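## Task

Dry run EL-3139: lift the lid from the plate and set it upright on LP1, lying flat within its locators. Then carry the plate from the dispenser stage to the reader stage and seat it so that well A1 sits at the corner marked 'A1'. Nothing may rely on the robot holding it at the end; release everything and pull the arms away.

## Robot and tools

Robot: two 6-joint arms, left_arm and right_arm, each with a parallel two-finger gripper and a wrist camera. Either arm may be parked out of the way. Deck items: the plate and its lid start on the dispenser stage; LP1 and N1 are bench spots named on the deck; the reader has its own stage. On a labelled plate or lid, well A1 lies at the labelled short end, in the corner farther from the labelled long side. A capped bottle stands loose beside the DISPENSER, so avoid bumping it.

Frame: one scene frame for all poses. Origin on the table top midway between the arms, +z up, +x out across the table, left_arm on the +y side. The names left/right do not refer to image sides. Arm roots: left_arm at (+0.015, +0.287, 0) m, quat_wxyz (+0.999, 0, 0, -0.050); right_arm at (-0.012, -0.291, 0) m, quat_wxyz (+1.000, 0, 0, -0.011).

Tool execute_actions, argument actions: a list holding zero or one item. Empty list = LOOK, just returns state. A wait item is {"steps": N} with N up to 300 control steps (1/30 s each), counted from the previous result; it sends nothing new. A motion item is {"rows": [...], "steps": N} with 1 to 15 rows and N at most 15 (default 15). One row is used per step; if rows run out, the last row repeats. Optional pictures: true/false controls whether camera images come back (default: they do). A refused call does nothing.

Row layout: one list of 14 numbers covering both arms, each in [-1, 1]: left_arm waist, shoulder, elbow, wrist pitch, wrist yaw, wrist roll, opening, then the same seven for right_arm. Send all 14 even if one arm stays put.

Joint numbers are offsets, not targets. They are measured from the joint angles printed in the latest result that shows them (before any such result in a scene, and for later calls in the same reply, from the pose at the start of the action), never from the previous row. Scale: 1.0 equals 1.264 rad waist, 1.32 shoulder, 1.276 elbow, 1.83 wrist pitch, 1.686 wrist yaw, 2.022 wrist roll. Stated ranges (rad): waist -2.880..2.880, shoulder 0.000..3.142, elbow 0.000..3.019, wrist pitch -1.693..1.571, wrist yaw -1.571..1.571, wrist roll -2.094..2.094. A request more than 0.019 rad beyond an end is refused; true ends may differ by up to 0.019 rad; requests past the true end are clipped there and the result may print "joint sent to its limit" (possibly about an earlier action). Its absence does not prove there is room.

Opening is absolute, not an offset: +1 fully open (0.094 m pad gap), -1 closed. grip_measured reports finger opening on that same scale; each gripper's reading may be off by about 1 mm, consistently. To hold something, command about 0.03 below grip_measured for a firm grip, less below for a gentle one. Pad force tops out near 50 to 62 N (lower on some grippers, weaker on parts under ~2 mm thick), with a brief harder spike on contact.

Gripper geometry: fingers point along the hand's +z and close along its y. The printed end_effector_position is the point between the pads, roughly 1 cm behind the tips; it can be inaccurate, more so at long reach. A move of only a few mm may not shift the hand.

Motion limits: per step, each joint's target stays within a lead of its measured angle (0.264 waist, 0.32 shoulder, 0.276 elbow, 0.33 wrist pitch, 0.186 wrist yaw, 0.522 wrist roll rad), and if targets would put the gripper over 70 mm from its measured spot all targets are scaled back. Big moves therefore take several actions. Sending zero offsets can let an arm droop over time; to hold a pose, put the correction toward the wanted angles in the first call of a reply, zeros afterwards, and push further if a joint still lags. Between calls the arms keep heading to the last commanded target until everything nearly stops or a step is HELD; zero offsets are not a wait but a return to the reference angles.

Result lines: a state line per arm with end_effector_position (m) and end_effector_quat_wxyz; Joint positions and Joint velocities per arm (six joints in rad and rad/s, then pad gap in m, m/s); grip_measured; joint torques (drive output with offsets and noise, not purely load). "joint command not followed" means the clearance check altered or blocked that arm's joint targets on some steps; other parts of the row still ran. HELD flags steps where your row, fully or partly, was not sent. MOTOR HOT appears from 85 °C; at 100 °C an OVER-TEMPERATURE FAULT stops that arm and it drops, so do not hold loads longer than needed.

Cameras: cam_high and cam_low (672x504, fixed), cam_left_wrist and cam_right_wrist (616x616 fisheye, posed from the arm's joints). Calibration is given per camera (K, distortion, T_world_to_cam) and may be off by a couple of degrees and millimetres. Tool zoom_image: camera (one of those four names) and region [x0, y0, x1, y1] in pixels of that camera's latest full image, top-left origin, at most 504x504; returns a closer view.

Tool read_manual: optional section, only "licences"; returns URDF licence texts and moves nothing. Replying with no tool call ends everything.

Avoid: dropping or sliding items, slamming or hard pushing, knocking anything (including the bottle) off the table, and letting the arms collide or press on each other. Occasional tugs on a held part or nudges to loose items can happen. Before finishing, open the grippers and move clear so both plate and lid rest seated on their own.

Each tool is called after "Call:" as a command line: name --argument value for each argument, lists and objects as JSON in quotes; but a table of rows of numbers goes row by row, as --pt "numbers of a row", without its own name.

## Session

Call:
execute_actions --actions '[]'

Scene clock: 0.00 s of 9600.00 s.
left_arm: end_effector_position=(+0.3157, +0.6843, +0.3289) grip_measured=+1.000 end_effector_quat_wxyz=(+0.095, +0.079, +0.644, +0.755) | right_arm: end_effector_position=(+0.7333, -0.0636, +0.3651) grip_measured=+1.000 end_effector_quat_wxyz=(+0.514, +0.573, +0.386, +0.509)
Joint positions: left_arm=[ 0.833  1.248  0.623  0.816 -0.582  1.673  0.094] | right_arm=[0.447 1.866 1.547 0.374 0.623 1.727 0.094]
Joint velocities: left_arm=[-0.005 -0.015  0.022 -0.002 -0.037  0.066  0.   ] | right_arm=[-0.005 -0.005 -0.012  0.007  0.066 -0.022  0.   ]
Joint torques (N m, as the arm reports them, + toward a larger angle): no reading
Motor temperatures (°C, as the motors report them): left_arm=[32 30 31 32 31 30] | right_arm=[31 29 30 29 32 31]

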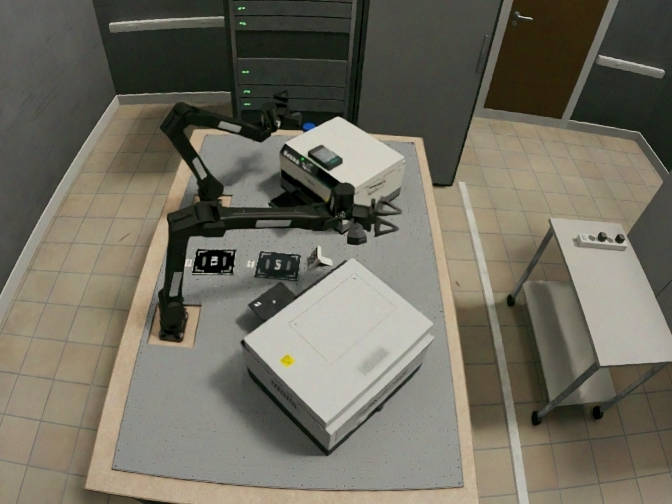

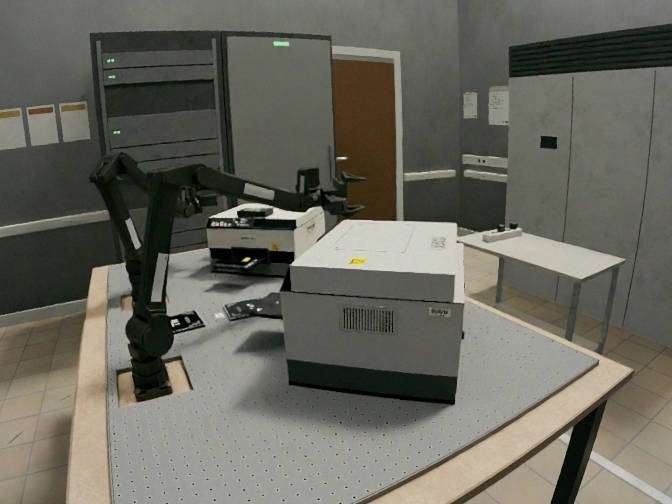

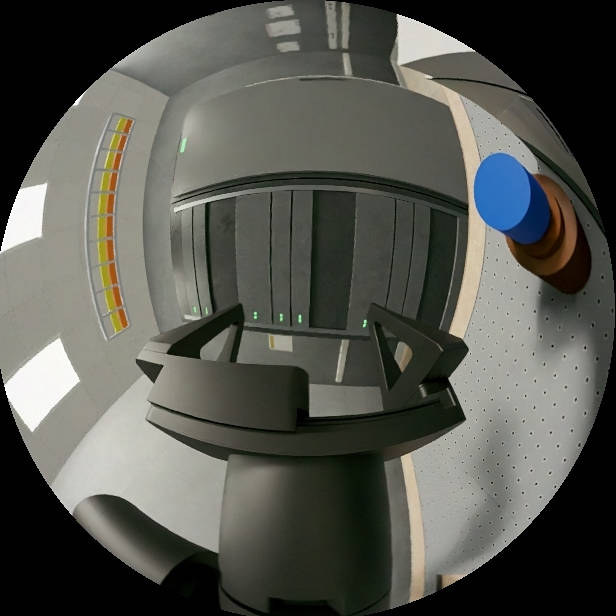

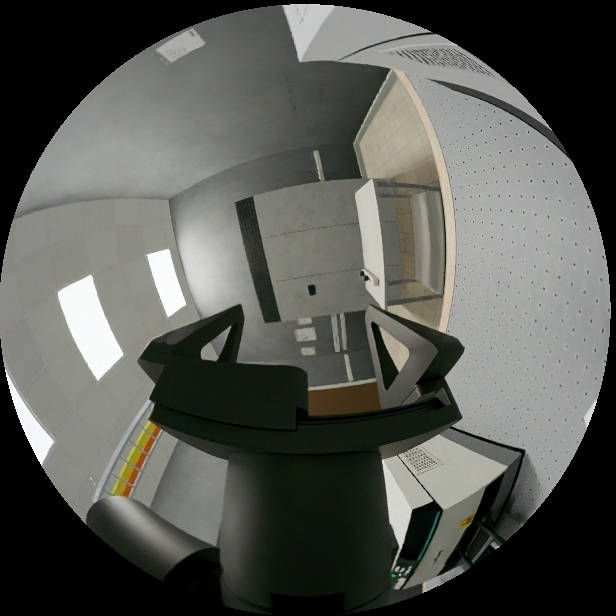

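Call:
zoom_image --camera "cam_high" --region '[150, 100, 430, 340]'

Call:
zoom_image --camera "cam_low" --region '[150, 190, 340, 340]'

Region (150, 100, 430, 340) of cam_high's 672x504 image, scaled by 1.800, with more detail than that image has; it fills the top 432 rows of this view, and the rest is white.

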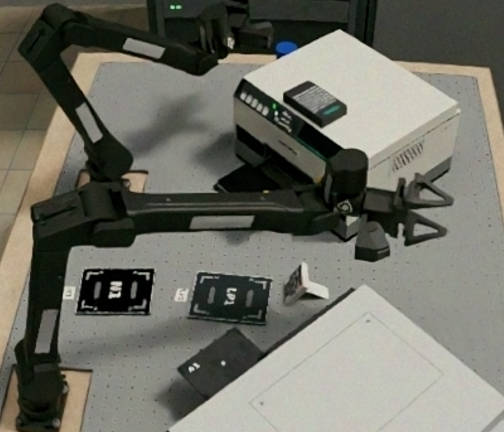

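Region (150, 190, 340, 340) of cam_low's 672x504 image, scaled by 2.653, with more detail than that image has; it fills the top 398 rows of this view, and the rest is white.

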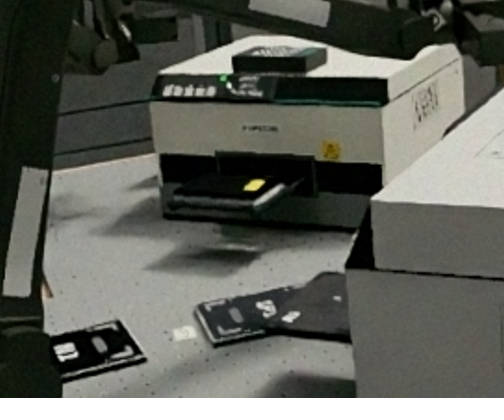

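Call:
execute_actions --actions '[{"rows":[[-0.58,-0.203,0.317,-0.5,0.345,-0.827,1,-0.354,-0.671,-0.407,-0.3,-0.37,-0.854,1]]}]' --pictures false

Call:
execute_actions --actions '[{"steps":45}]' --pictures false

Call:
execute_actions --actions '[{"rows":[[0,0,0,-0.8,0,0,1,0,0,0,-0.76,0,0,1]]}]' --pictures false

Call:
execute_actions --actions '[{"steps":45}]'

Scene clock: 5.13 s of 9600.00 s.
left_arm: end_effector_position=(+0.4794, +0.4926, +0.3987) grip_measured=+1.000 end_effector_quat_wxyz=(+0.480, +0.237, +0.646, +0.544) | right_arm: end_effector_position=(+0.6424, -0.0975, +0.2982) grip_measured=+1.000 end_effector_quat_wxyz=(+0.409, +0.387, +0.712, +0.420)
Joint positions: left_arm=[ 0.479  1.063  0.774  0.342 -0.117  1.205  0.094] | right_arm=[ 0.306  1.575  1.217  0.039 -0.015  1.29   0.094]
Joint velocities: left_arm=[-0.943 -0.2    0.462 -1.14   0.696 -1.136  0.   ] | right_arm=[-0.015 -0.23  -0.212 -0.212 -0.505 -0.799  0.   ]
Joint torques (N m, as the arm reports them, + toward a larger angle): left_arm=[ 0.42 -8.73 16.09  1.22 -0.14 -0.14] | right_arm=[ -8.17 -18.14   6.51   0.05   2.16  -0.35]
Motor temperatures (°C, as the motors report them): left_arm=[32 30 32 32 31 30] | right_arm=[31 30 31 29 32 31]
Steps of this call (steps 1 to 90: nothing new was sent; then 1.63 s passed at rest; steps 91 to 105: all 15 steps of this action). Readings (joint positions):
91: left_arm=[0.830 1.243 0.625 0.801 -0.561 1.653] | right_arm=[0.443 1.859 1.537 0.359 0.592 1.704]
92: left_arm=[0.820 1.233 0.628 0.769 -0.533 1.625] | right_arm=[0.437 1.841 1.511 0.324 0.554 1.672]
94: left_arm=[0.783 1.204 0.638 0.708 -0.477 1.568] | right_arm=[0.412 1.794 1.442 0.252 0.485 1.609]
98: left_arm=[0.684 1.139 0.675 0.583 -0.353 1.445] | right_arm=[0.324 1.690 1.305 0.110 0.349 1.472]
105: the state above

Scene clock: 6.63 s of 9600.00 s.
left_arm: end_effector_position=(+0.5107, +0.2818, +0.4547) grip_measured=+1.000 end_effector_quat_wxyz=(+0.672, +0.008, +0.740, +0.000) | right_arm: end_effector_position=(+0.4783, -0.3081, +0.4720) grip_measured=+1.000 end_effector_quat_wxyz=(+0.664, +0.019, +0.748, -0.006)
Joint positions: left_arm=[ 0.091  0.985  0.972 -0.083  0.001  0.011  0.094] | right_arm=[-0.012  0.974  1.025 -0.171  0.001  0.015  0.094]
Joint velocities: left_arm=[ 0.005 -0.005 -0.007 -0.002  0.022  0.095  0.   ] | right_arm=[ 0.005 -0.015  0.002 -0.007 -0.066  0.007  0.   ]
Joint torques (N m, as the arm reports them, + toward a larger angle): left_arm=[ 1.87 -7.47 15.78  1.24 -0.13 -0.11] | right_arm=[ 0.58 -4.21 11.45  2.55 -0.04 -0.08]
Motor temperatures (°C, as the motors report them): left_arm=[32 30 33 32 31 30] | right_arm=[31 30 32 29 32 31]
Steps of this call (steps 1 to 45: the robot went on to your last target). Readings (joint positions):
1: left_arm=[0.446 1.057 0.790 0.304 -0.093 1.167] | right_arm=[0.306 1.561 1.207 0.025 -0.029 1.263]
2: left_arm=[0.412 1.051 0.807 0.263 -0.072 1.126] | right_arm=[0.303 1.539 1.189 0.006 -0.028 1.230]
4: left_arm=[0.337 1.040 0.838 0.174 -0.043 1.037] | right_arm=[0.294 1.513 1.170 -0.005 -0.077 1.177]
8: left_arm=[0.182 1.025 0.893 0.016 -0.009 0.799] | right_arm=[0.267 1.418 1.114 -0.063 -0.069 1.062]
45: the state above

Scene clock: 7.13 s of 9600.00 s.
left_arm: end_effector_position=(+0.2820, +0.2838, +0.2328) grip_measured=+1.000 end_effector_quat_wxyz=(+0.037, +0.010, +0.999, -0.000) | right_arm: end_effector_position=(+0.2539, -0.3005, +0.2535) grip_measured=+1.000 end_effector_quat_wxyz=(+0.043, +0.025, +0.999, -0.001)
Joint positions: left_arm=[ 0.091  0.979  0.966 -1.483  0.001  0.011  0.094] | right_arm=[-0.012  0.971  1.015 -1.53   0.001  0.015  0.094]
Joint velocities: left_arm=[-0.005 -0.005 -0.051 -0.989 -0.022  0.022  0.   ] | right_arm=[-0.015 -0.015 -0.017 -0.545  0.066  0.007  0.   ]
Joint torques (N m, as the arm reports them, + toward a larger angle): left_arm=[ 1.4  -4.88 10.43  0.93 -0.13  0.02] | right_arm=[-0.43 -2.7  10.73  1.46  0.03  0.08]
Motor temperatures (°C, as the motors report them): left_arm=[32 30 33 32 31 30] | right_arm=[31 30 32 29 32 31]
Steps of this call (steps 1 to 15: all 15 steps of this action). Readings (joint positions):
1: left_arm=[0.091 0.985 0.974 -0.134 0.001 0.011] | right_arm=[-0.012 0.974 1.029 -0.221 0.001 0.015]
2: left_arm=[0.091 0.980 0.980 -0.236 0.001 0.011] | right_arm=[-0.012 0.970 1.034 -0.325 0.001 0.015]
4: left_arm=[0.091 0.977 0.978 -0.440 0.001 0.011] | right_arm=[-0.012 0.966 1.032 -0.534 0.001 0.015]
8: left_arm=[0.091 0.979 0.973 -0.855 0.001 0.011] | right_arm=[-0.012 0.969 1.024 -0.961 0.001 0.015]
15: the state above

Scene clock: 8.63 s of 9600.00 s.
left_arm: end_effector_position=(+0.2698, +0.2839, +0.2319) grip_measured=+1.000 end_effector_quat_wxyz=(+0.012, +0.010, +1.000, -0.000) | right_arm: end_effector_position=(+0.2481, -0.3003, +0.2531) grip_measured=+1.000 end_effector_quat_wxyz=(+0.031, +0.025, +0.999, -0.001)
Joint positions: left_arm=[ 0.091  0.979  0.966 -1.533  0.001  0.011  0.094] | right_arm=[-0.012  0.971  1.015 -1.554  0.001  0.015  0.094]
Joint velocities: left_arm=[-0.024 -0.005 -0.007 -0.012  0.051 -0.11   0.   ] | right_arm=[ 0.005 -0.015 -0.002  0.012  0.007 -0.022  0.   ]
Joint torques (N m, as the arm reports them, + toward a larger angle): left_arm=[ 1.24 -5.18 10.14 -0.34 -0.14 -0.02] | right_arm=[-0.4  -2.63 10.68  0.69  0.03  0.08]
Motor temperatures (°C, as the motors report them): left_arm=[32 30 33 32 31 30] | right_arm=[31 30 32 29 32 31]
Steps of this call (steps 1 to 30: the robot went on to your last target; steps 31 to 45: nothing new was sent). Readings (joint positions):
1: left_arm=[0.091 0.979 0.966 -1.508 0.001 0.011] | right_arm=[-0.012 0.971 1.015 -1.543 0.001 0.015]
2: left_arm=[0.091 0.979 0.966 -1.520 0.001 0.011] | right_arm=[-0.012 0.971 1.015 -1.549 0.001 0.015]
4: left_arm=[0.091 0.979 0.966 -1.529 0.001 0.011] | right_arm=[-0.012 0.971 1.015 -1.553 0.001 0.015]
8: left_arm=[0.091 0.979 0.966 -1.532 0.001 0.011] | right_arm=[-0.012 0.971 1.015 -1.554 0.001 0.015]
45: the state above
All arms were judged still, so your last target was given up. Only a new action makes them travel on or press farther. Fingers that are still opening or closing keep moving.
camera_calibration (this result's frames):
cam_left_wrist: T_world_to_cam=[[-0.0210426, -0.999754, -0.00702951, 0.292806], [-0.820001, 0.0132359, 0.572209, 0.0922523], [-0.571975, 0.017805, -0.820078, 0.468081], [0, 0, 0, 1]] pos_world=[0.349539, 0.283178, 0.333134]
cam_right_wrist: T_world_to_cam=[[-0.0448671, -0.998865, -0.0159831, -0.284768], [-0.841046, 0.0291346, 0.540178, 0.085606], [-0.539099, 0.0376787, -0.841399, 0.485237], [0, 0, 0, 1]] pos_world=[0.320813, -0.305222, 0.357484]

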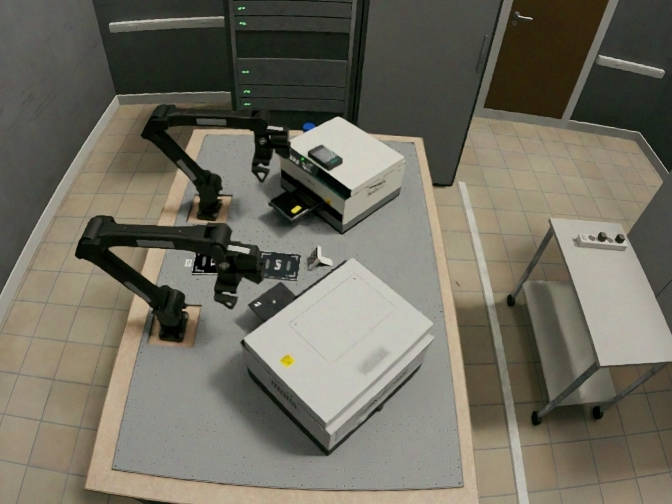

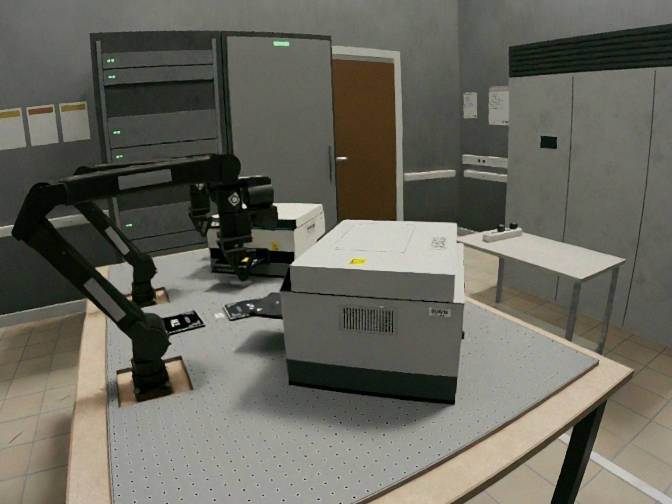

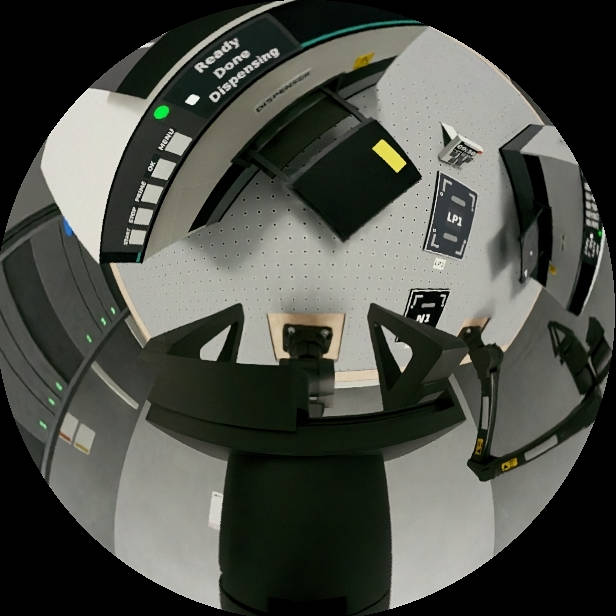

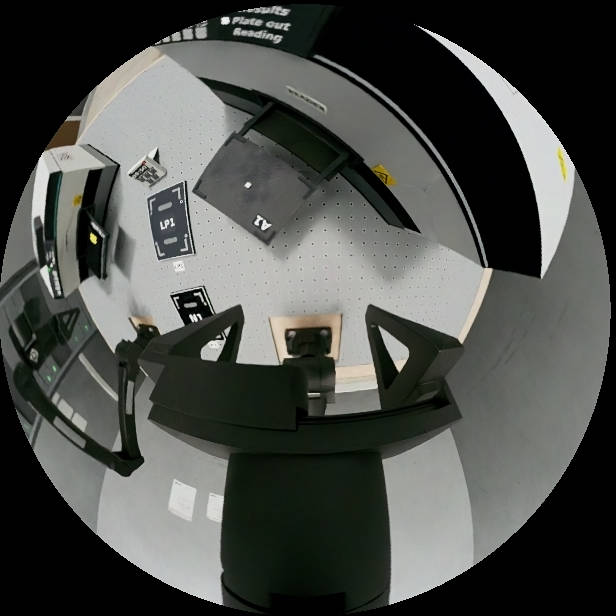

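Call:
zoom_image --camera "cam_left_wrist" --region '[210, 60, 490, 280]'

Call:
zoom_image --camera "cam_right_wrist" --region '[70, 70, 370, 290]'

Call:
zoom_image --camera "cam_high" --region '[240, 170, 360, 330]'

Region (210, 60, 490, 280) of cam_left_wrist's 616x616 image, scaled by 1.800, with more detail than that image has; it fills the top 396 rows of this view, and the rest is white.

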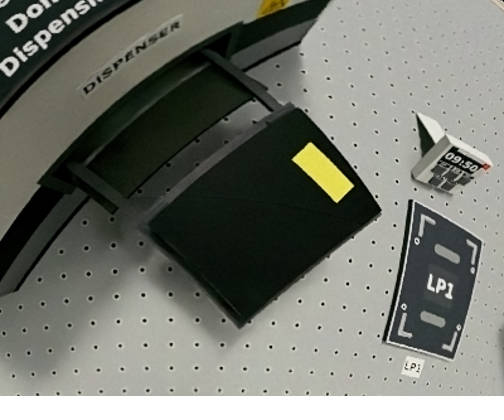

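Region (70, 70, 370, 290) of cam_right_wrist's 616x616 image, scaled by 1.680, with more detail than that image has; it fills the top 370 rows of this view, and the rest is white.

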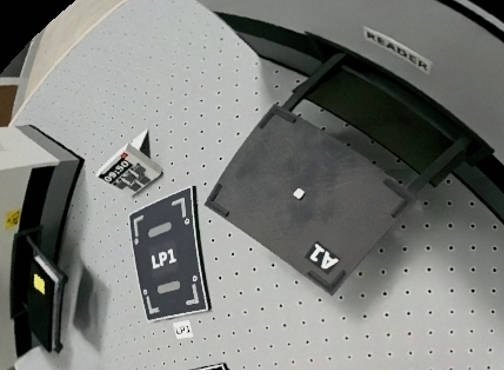

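Region (240, 170, 360, 330) of cam_high's 672x504 image, scaled by 3.150, with more detail than that image has; it fills the left 378 columns of this view, and the rest is white.

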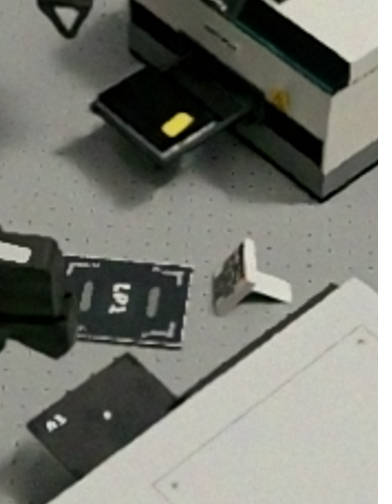

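Call:
execute_actions --actions '[{"rows":[[-0.131,0.27,0.16,0.094,0,0.288,1,0,-0.5,-0.3,0,0,0,1]]}]' --pictures false

Call:
execute_actions --actions '[{"steps":30}]'

Scene clock: 13.97 s of 9600.00 s.
left_arm: end_effector_position=(+0.3818, +0.2213, +0.1788) grip_measured=+1.000 end_effector_quat_wxyz=(-0.018, +0.353, +0.935, -0.004) | right_arm: end_effector_position=(+0.1068, -0.2956, +0.1960) grip_measured=+1.000 end_effector_quat_wxyz=(+0.179, +0.024, +0.984, -0.002)
Joint positions: left_arm=[-0.074  1.364  1.125 -1.368  0.001  0.547  0.094] | right_arm=[-0.012  0.265  0.615 -1.561  0.001  0.015  0.094]
Joint velocities: left_arm=[-0.015 -0.122 -0.007 -0.007 -0.022  0.154  0.   ] | right_arm=[ 0.015  0.405 -0.007 -0.007  0.037 -0.037  0.   ]
Joint torques (N m, as the arm reports them, + toward a larger angle): left_arm=[  1.98 -11.99  12.95   0.5   -0.14   0.08] | right_arm=[-0.38  5.36 11.25  1.9   0.03  0.08]
Motor temperatures (°C, as the motors report them): left_arm=[32 30 33 32 31 30] | right_arm=[31 30 32 29 32 31]
Steps of this call (steps 1 to 90: nothing new was sent; then 1.83 s passed at rest; steps 91 to 105: all 15 steps of this action). Readings (joint positions):
91: left_arm=[0.087 0.989 0.969 -1.526 -0.001 0.047] | right_arm=[-0.012 0.959 0.999 -1.548 0.001 0.015]
92: left_arm=[0.072 1.012 0.983 -1.512 -0.001 0.098] | right_arm=[-0.012 0.926 0.957 -1.536 0.001 0.015]
94: left_arm=[0.029 1.097 1.027 -1.473 -0.001 0.199] | right_arm=[-0.012 0.818 0.836 -1.536 0.001 0.015]
98: left_arm=[-0.050 1.298 1.115 -1.390 -0.000 0.405] | right_arm=[-0.012 0.474 0.629 -1.551 0.001 0.015]
105: the state above

Scene clock: 14.97 s of 9600.00 s.
left_arm: end_effector_position=(+0.3812, +0.2214, +0.1830) grip_measured=+1.000 end_effector_quat_wxyz=(-0.012, +0.370, +0.929, -0.003) | right_arm: end_effector_position=(+0.1095, -0.2957, +0.1918) grip_measured=+1.000 end_effector_quat_wxyz=(+0.158, +0.024, +0.987, -0.002)
Joint positions: left_arm=[-0.074  1.353  1.125 -1.368  0.001  0.584  0.094] | right_arm=[-0.012  0.307  0.615 -1.561  0.001  0.015  0.094]
Joint velocities: left_arm=[-0.015 -0.005 -0.002  0.002 -0.007 -0.037  0.   ] | right_arm=[ 0.005 -0.015  0.007  0.002  0.022 -0.022  0.   ]
Joint torques (N m, as the arm reports them, + toward a larger angle): left_arm=[  1.19 -11.58  13.04   0.54  -0.15   0.15] | right_arm=[-0.41  3.67 11.35  1.9   0.03  0.08]
Motor temperatures (°C, as the motors report them): left_arm=[32 30 33 32 31 30] | right_arm=[31 30 33 29 32 31]
Steps of this call (steps 1 to 30: the robot went on to your last target). Readings (joint positions):
1: left_arm=[-0.074 1.361 1.125 -1.368 0.001 0.554] | right_arm=[-0.012 0.278 0.615 -1.561 0.001 0.015]
2: left_arm=[-0.074 1.357 1.125 -1.368 0.001 0.560] | right_arm=[-0.012 0.290 0.615 -1.561 0.001 0.015]
4: left_arm=[-0.074 1.353 1.125 -1.368 0.001 0.569] | right_arm=[-0.012 0.305 0.615 -1.561 0.001 0.015]
8: left_arm=[-0.074 1.353 1.125 -1.368 0.001 0.578] | right_arm=[-0.012 0.307 0.615 -1.561 0.001 0.015]
30: the state above
All arms were judged still, so your last target was given up. Only a new action makes them travel on or press farther. Fingers that are still opening or closing keep moving.
camera_calibration (this result's frames):
cam_left_wrist: T_world_to_cam=[[-0.688722, -0.724992, 0.00695966, 0.423519], [-0.572241, 0.549458, 0.608798, -0.00743022], [-0.445198, 0.41531, -0.793294, 0.351595], [0, 0, 0, 1]] pos_world=[0.443964, 0.165109, 0.280494]
cam_right_wrist: T_world_to_cam=[[-0.0404664, -0.999014, -0.0182844, -0.287379], [-0.950211, 0.0328181, 0.309873, 0.0591742], [-0.308968, 0.0299135, -0.950602, 0.352247], [0, 0, 0, 1]] pos_world=[0.153432, -0.299575, 0.311256]

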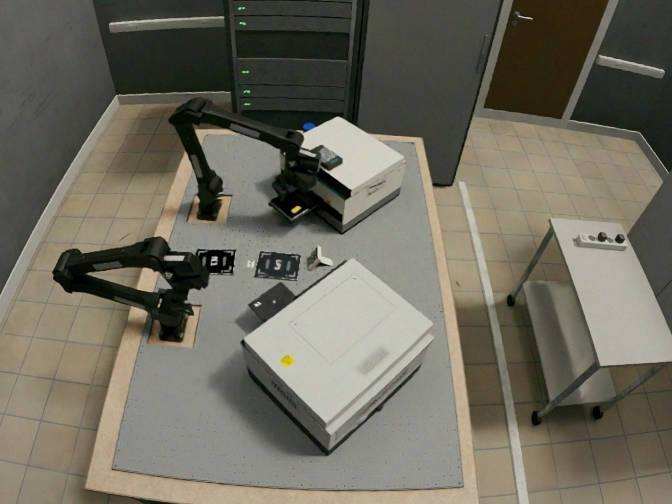

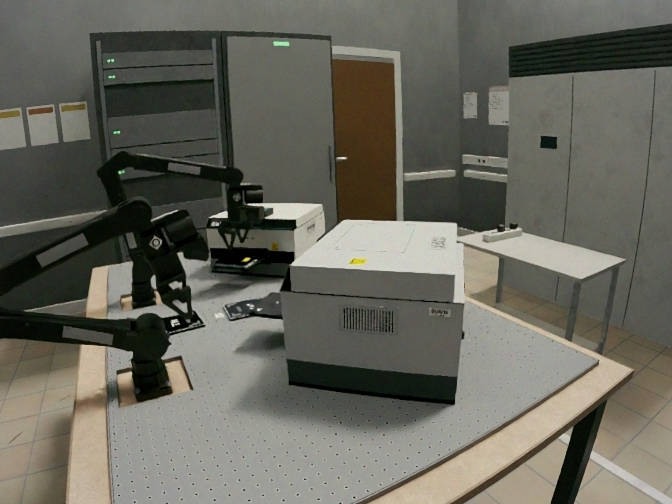

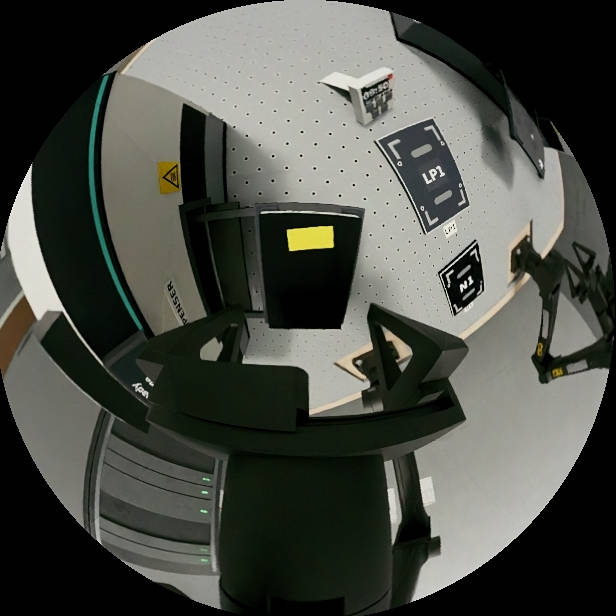

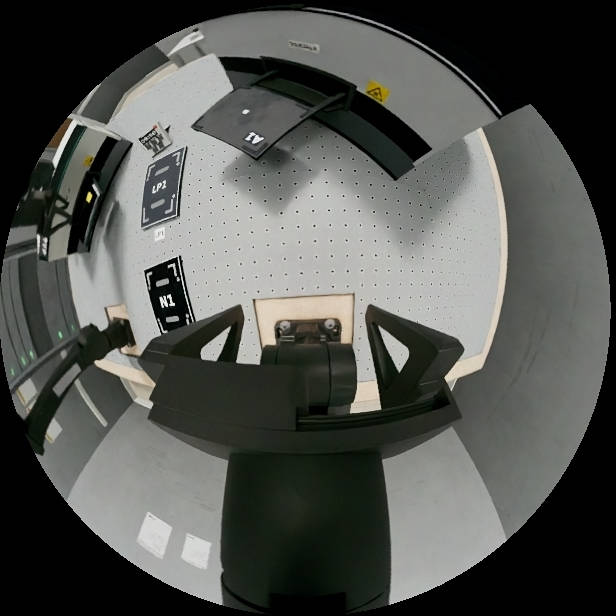

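Call:
execute_actions --actions '[{"rows":[[-0.014,0.004,-0.028,0.07,0,0.01,1,0,0,0,0,0,0,1]]}]'

Scene clock: 17.63 s of 9600.00 s.
left_arm: end_effector_position=(+0.3970, +0.2174, +0.1715) grip_measured=+1.000 end_effector_quat_wxyz=(+0.027, +0.376, +0.926, +0.005) | right_arm: end_effector_position=(+0.1095, -0.2957, +0.1918) grip_measured=+1.000 end_effector_quat_wxyz=(+0.158, +0.024, +0.987, -0.002)
Joint positions: left_arm=[-0.078  1.352  1.093 -1.257  0.001  0.593  0.094] | right_arm=[-0.012  0.307  0.615 -1.561  0.001  0.015  0.094]
Joint velocities: left_arm=[-0.015 -0.005 -0.002  0.012 -0.037 -0.051  0.   ] | right_arm=[-0.005 -0.024  0.012 -0.022 -0.022 -0.051  0.   ]
Joint torques (N m, as the arm reports them, + toward a larger angle): left_arm=[  0.52 -10.52   9.15   1.15  -0.09   0.07] | right_arm=[-0.4   3.46  9.94  1.57  0.03  0.08]
Motor temperatures (°C, as the motors report them): left_arm=[32 30 34 32 31 30] | right_arm=[31 30 33 29 32 31]
Steps of this call (steps 1 to 65: nothing new was sent; steps 66 to 80: all 15 steps of this action). Readings (joint positions):
66: left_arm=[-0.074 1.353 1.120 -1.351 0.001 0.585] | right_arm=[-0.012 0.307 0.615 -1.561 0.001 0.015]
67: left_arm=[-0.075 1.352 1.113 -1.316 0.001 0.587] | right_arm=[-0.012 0.307 0.615 -1.561 0.001 0.015]
69: left_arm=[-0.076 1.352 1.100 -1.274 0.001 0.589] | right_arm=[-0.012 0.307 0.615 -1.561 0.001 0.015]
73: left_arm=[-0.078 1.352 1.093 -1.259 0.001 0.592] | right_arm=[-0.012 0.307 0.615 -1.561 0.001 0.015]
80: the state above
camera_calibration (this result's frames):
cam_left_wrist: T_world_to_cam=[[-0.696615, -0.716476, -0.0372734, 0.440475], [-0.610719, 0.564924, 0.554873, 0.0319793], [-0.376496, 0.409296, -0.8311, 0.331712], [0, 0, 0, 1]] pos_world=[0.45126, 0.161755, 0.274359]
cam_right_wrist: T_world_to_cam=[[-0.0404664, -0.999014, -0.0182844, -0.287379], [-0.950211, 0.0328181, 0.309873, 0.0591742], [-0.308968, 0.0299135, -0.950602, 0.352247], [0, 0, 0, 1]] pos_world=[0.153432, -0.299575, 0.311256]

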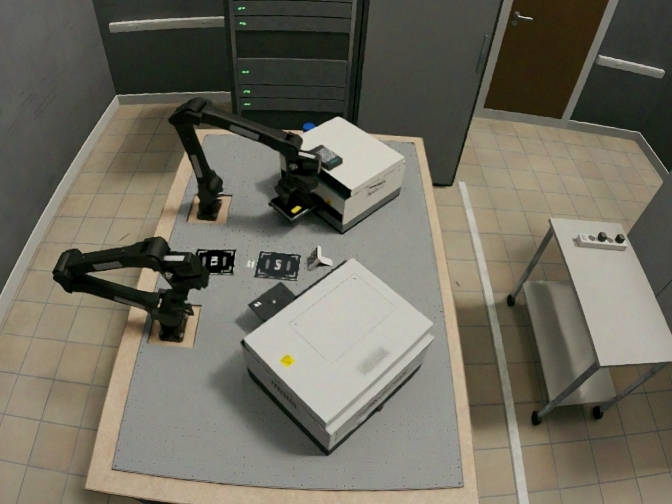

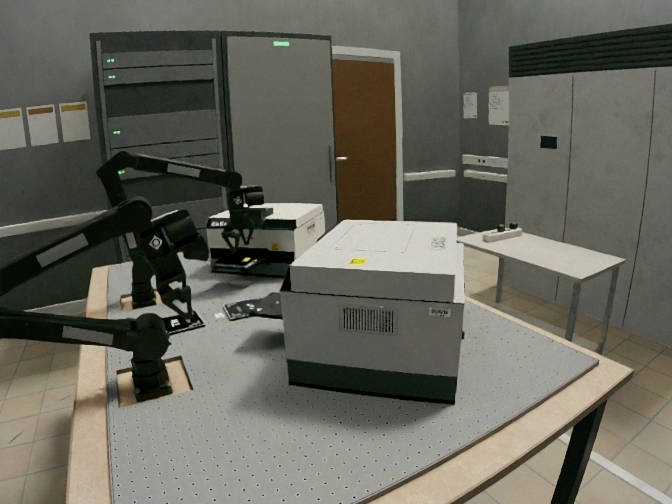

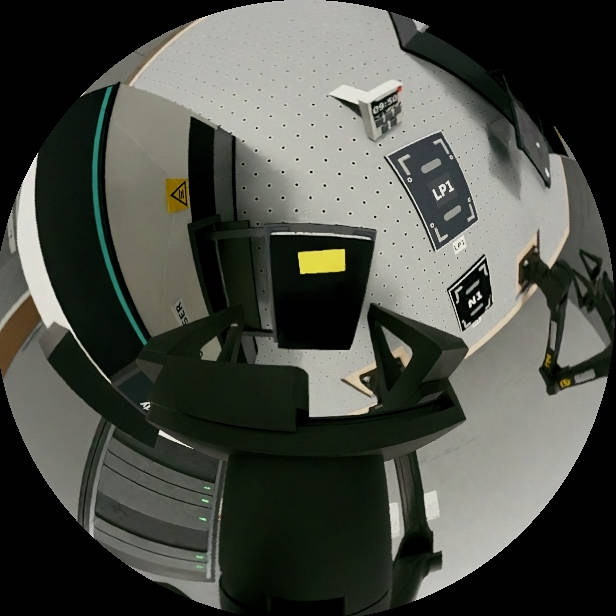

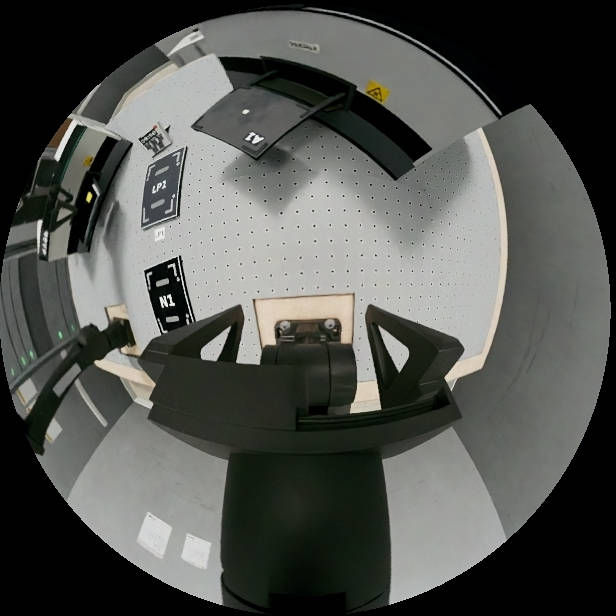

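Call:
execute_actions --actions '[{"rows":[[-0.021,0.026,-0.04,0.017,0,0.011,1,0,0,0,0,0,0,1]]}]'

Scene clock: 18.70 s of 9600.00 s.
left_arm: end_effector_position=(+0.3817, +0.2147, +0.1429) grip_measured=+1.000 end_effector_quat_wxyz=(-0.005, +0.388, +0.922, -0.001) | right_arm: end_effector_position=(+0.1095, -0.2957, +0.1918) grip_measured=+1.000 end_effector_quat_wxyz=(+0.158, +0.024, +0.987, -0.002)
Joint positions: left_arm=[-0.092  1.377  1.04  -1.243  0.001  0.605  0.094] | right_arm=[-0.012  0.307  0.615 -1.561  0.001  0.015  0.094]
Joint velocities: left_arm=[-0.005  0.024 -0.007 -0.007  0.022 -0.037  0.   ] | right_arm=[ 0.005 -0.005 -0.002 -0.012 -0.007 -0.022  0.   ]
Joint torques (N m, as the arm reports them, + toward a larger angle): left_arm=[-0.03 -9.4   9.2   0.98 -0.05  0.18] | right_arm=[-0.36  3.46  9.94  1.58  0.03  0.08]
Motor temperatures (°C, as the motors report them): left_arm=[32 31 34 32 31 30] | right_arm=[31 30 33 29 32 31]
Steps of this call (steps 1 to 15: the robot went on to your last target; steps 16 to 17: nothing new was sent; steps 18 to 32: all 15 steps of this action). Readings (joint positions):
18: left_arm=[-0.078 1.352 1.088 -1.253 0.001 0.595] | right_arm=[-0.012 0.307 0.615 -1.561 0.001 0.015]
19: left_arm=[-0.080 1.352 1.080 -1.246 0.001 0.597] | right_arm=[-0.012 0.307 0.615 -1.561 0.001 0.015]
21: left_arm=[-0.086 1.358 1.059 -1.243 0.001 0.600] | right_arm=[-0.012 0.307 0.615 -1.561 0.001 0.015]
25: left_arm=[-0.092 1.375 1.040 -1.243 0.001 0.604] | right_arm=[-0.012 0.307 0.615 -1.561 0.001 0.015]
32: the state above
camera_calibration (this result's frames):
cam_left_wrist: T_world_to_cam=[[-0.716444, -0.697643, -0.00152321, 0.425143], [-0.559648, 0.573423, 0.598315, 0.01248], [-0.416537, 0.429512, -0.801259, 0.309948], [0, 0, 0, 1]] pos_world=[0.44068, 0.156316, 0.241529]
cam_right_wrist: T_world_to_cam=[[-0.0404664, -0.999014, -0.0182844, -0.287379], [-0.950211, 0.0328181, 0.309873, 0.0591742], [-0.308968, 0.0299135, -0.950602, 0.352247], [0, 0, 0, 1]] pos_world=[0.153432, -0.299575, 0.311256]

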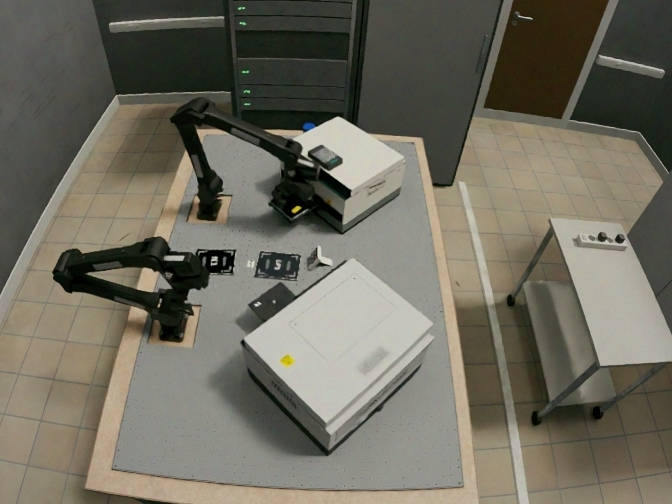

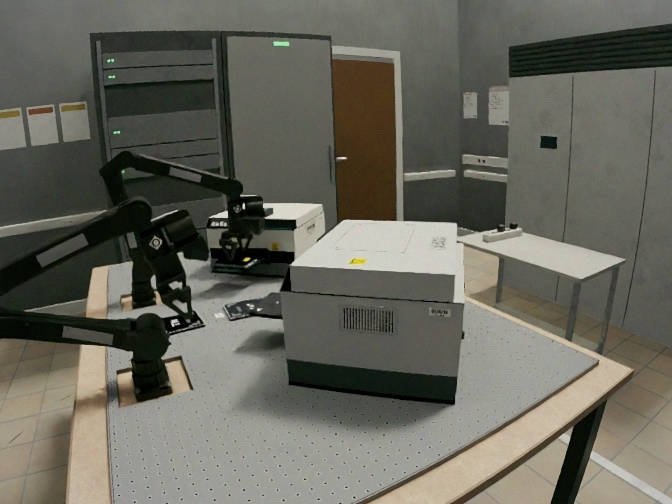

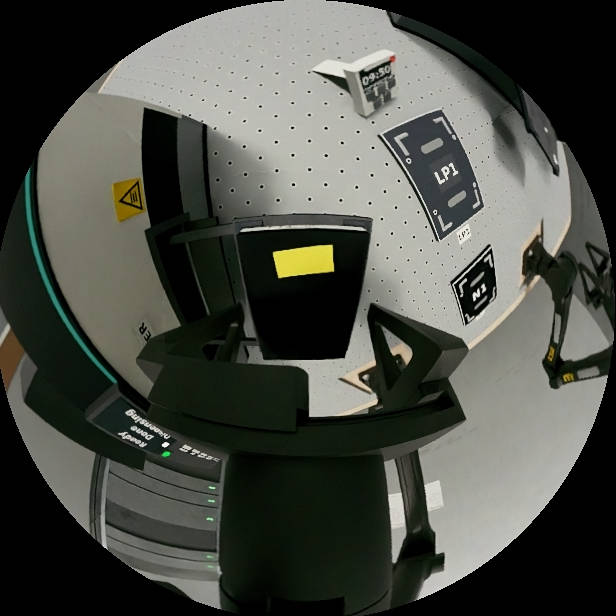

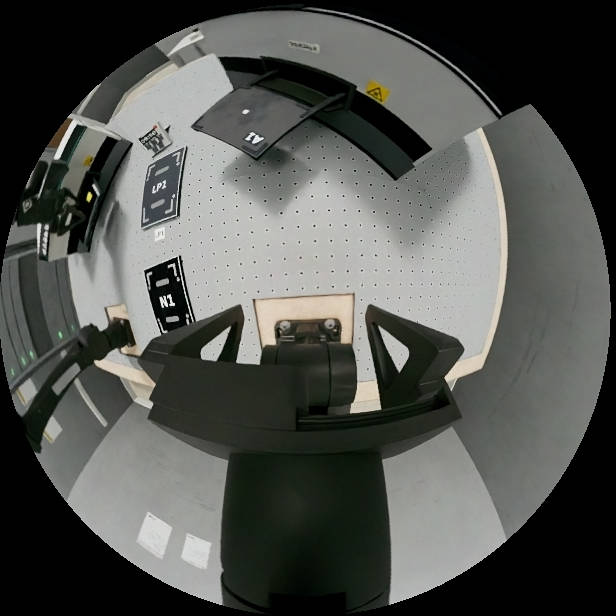

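Call:
execute_actions --actions '[{"rows":[[0,0.022,-0.017,0.036,0,0,1,0,0,0,0,0,0,1]]}]'

Call:
zoom_image --camera "cam_left_wrist" --region '[190, 190, 420, 390]'

Call:
zoom_image --camera "cam_low" --region '[195, 220, 285, 285]'

Scene clock: 20.47 s of 9600.00 s.
left_arm: end_effector_position=(+0.3869, +0.2137, +0.1310) grip_measured=+1.000 end_effector_quat_wxyz=(+0.004, +0.388, +0.921, +0.000) | right_arm: end_effector_position=(+0.1095, -0.2957, +0.1918) grip_measured=+1.000 end_effector_quat_wxyz=(+0.158, +0.024, +0.987, -0.002)
Joint positions: left_arm=[-0.092  1.392  1.022 -1.193  0.001  0.606  0.094] | right_arm=[-0.012  0.307  0.615 -1.561  0.001  0.015  0.094]
Joint velocities: left_arm=[-0.005  0.005 -0.007 -0.017 -0.022 -0.007  0.   ] | right_arm=[-0.015 -0.005  0.007 -0.002 -0.007 -0.051  0.   ]
Joint torques (N m, as the arm reports them, + toward a larger angle): left_arm=[ 1.84 -9.14  8.68  0.84 -0.13 -0.03] | right_arm=[-0.37  3.44  9.94  1.56  0.03  0.08]
Motor temperatures (°C, as the motors report them): left_arm=[32 31 34 32 31 30] | right_arm=[31 30 33 29 32 31]
Steps of this call (steps 1 to 15: the robot went on to your last target; steps 16 to 38: nothing new was sent; steps 39 to 53: all 15 steps of this action). Readings (joint positions):
39: left_arm=[-0.092 1.378 1.038 -1.235 0.001 0.606] | right_arm=[-0.012 0.307 0.615 -1.561 0.001 0.015]
40: left_arm=[-0.092 1.378 1.034 -1.219 0.001 0.606] | right_arm=[-0.012 0.307 0.615 -1.561 0.001 0.015]
42: left_arm=[-0.092 1.383 1.028 -1.201 0.001 0.606] | right_arm=[-0.012 0.307 0.615 -1.561 0.001 0.015]
46: left_arm=[-0.092 1.392 1.022 -1.194 0.001 0.606] | right_arm=[-0.012 0.307 0.615 -1.561 0.001 0.015]
53: the state above
camera_calibration (this result's frames):
cam_left_wrist: T_world_to_cam=[[-0.716876, -0.697116, -0.0108775, 0.429461], [-0.568756, 0.575711, 0.58743, 0.0275645], [-0.403244, 0.427301, -0.809202, 0.299454], [0, 0, 0, 1]] pos_world=[0.444301, 0.155558, 0.230798]
cam_right_wrist: T_world_to_cam=[[-0.0404664, -0.999014, -0.0182844, -0.287379], [-0.950211, 0.0328181, 0.309873, 0.0591742], [-0.308968, 0.0299135, -0.950602, 0.352247], [0, 0, 0, 1]] pos_world=[0.153432, -0.299575, 0.311256]

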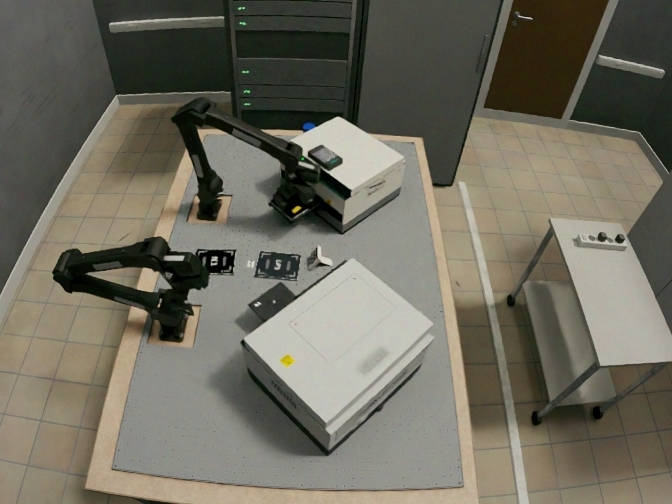

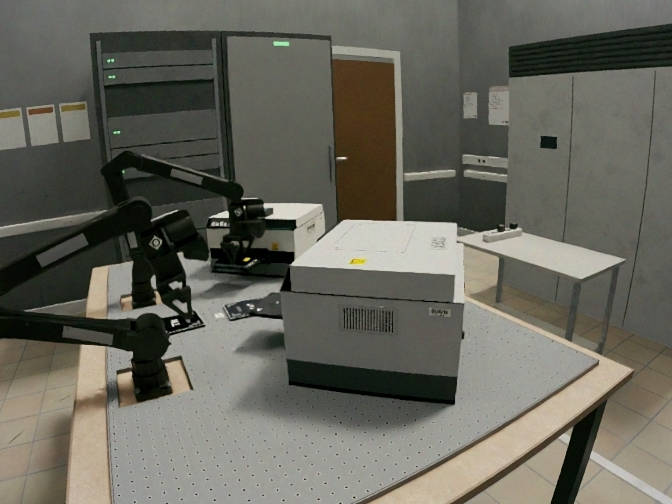

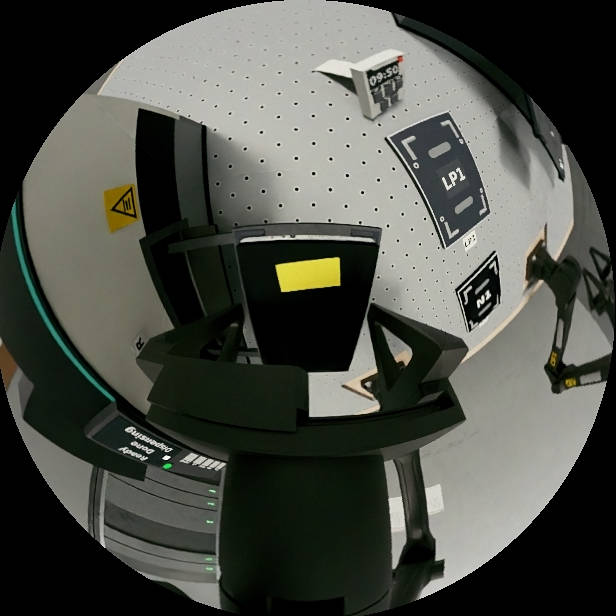

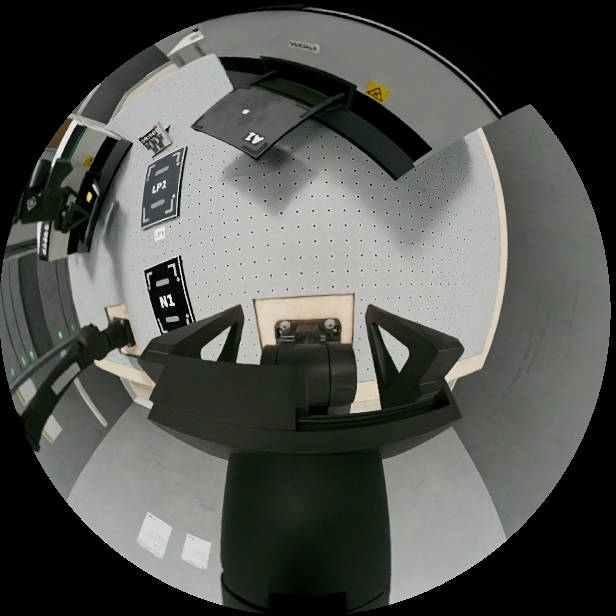

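Region (190, 190, 420, 390) of cam_left_wrist's 616x616 image, scaled by 2.191, with more detail than that image has; it fills the top 438 rows of this view, and the rest is white.

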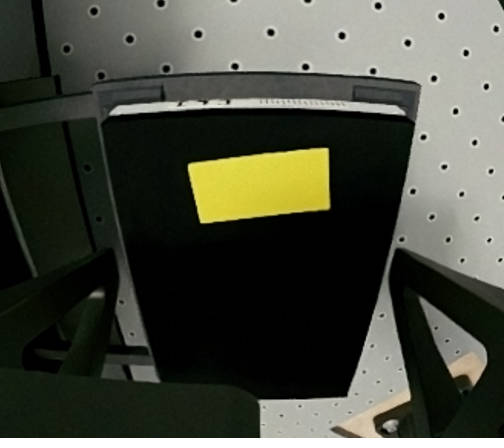

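Region (195, 220, 285, 285) of cam_low's 672x504 image, scaled by 5.600, with more detail than that image has.

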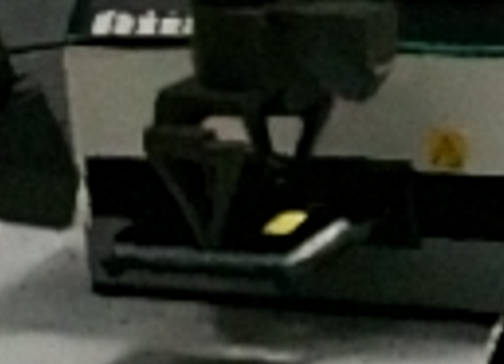

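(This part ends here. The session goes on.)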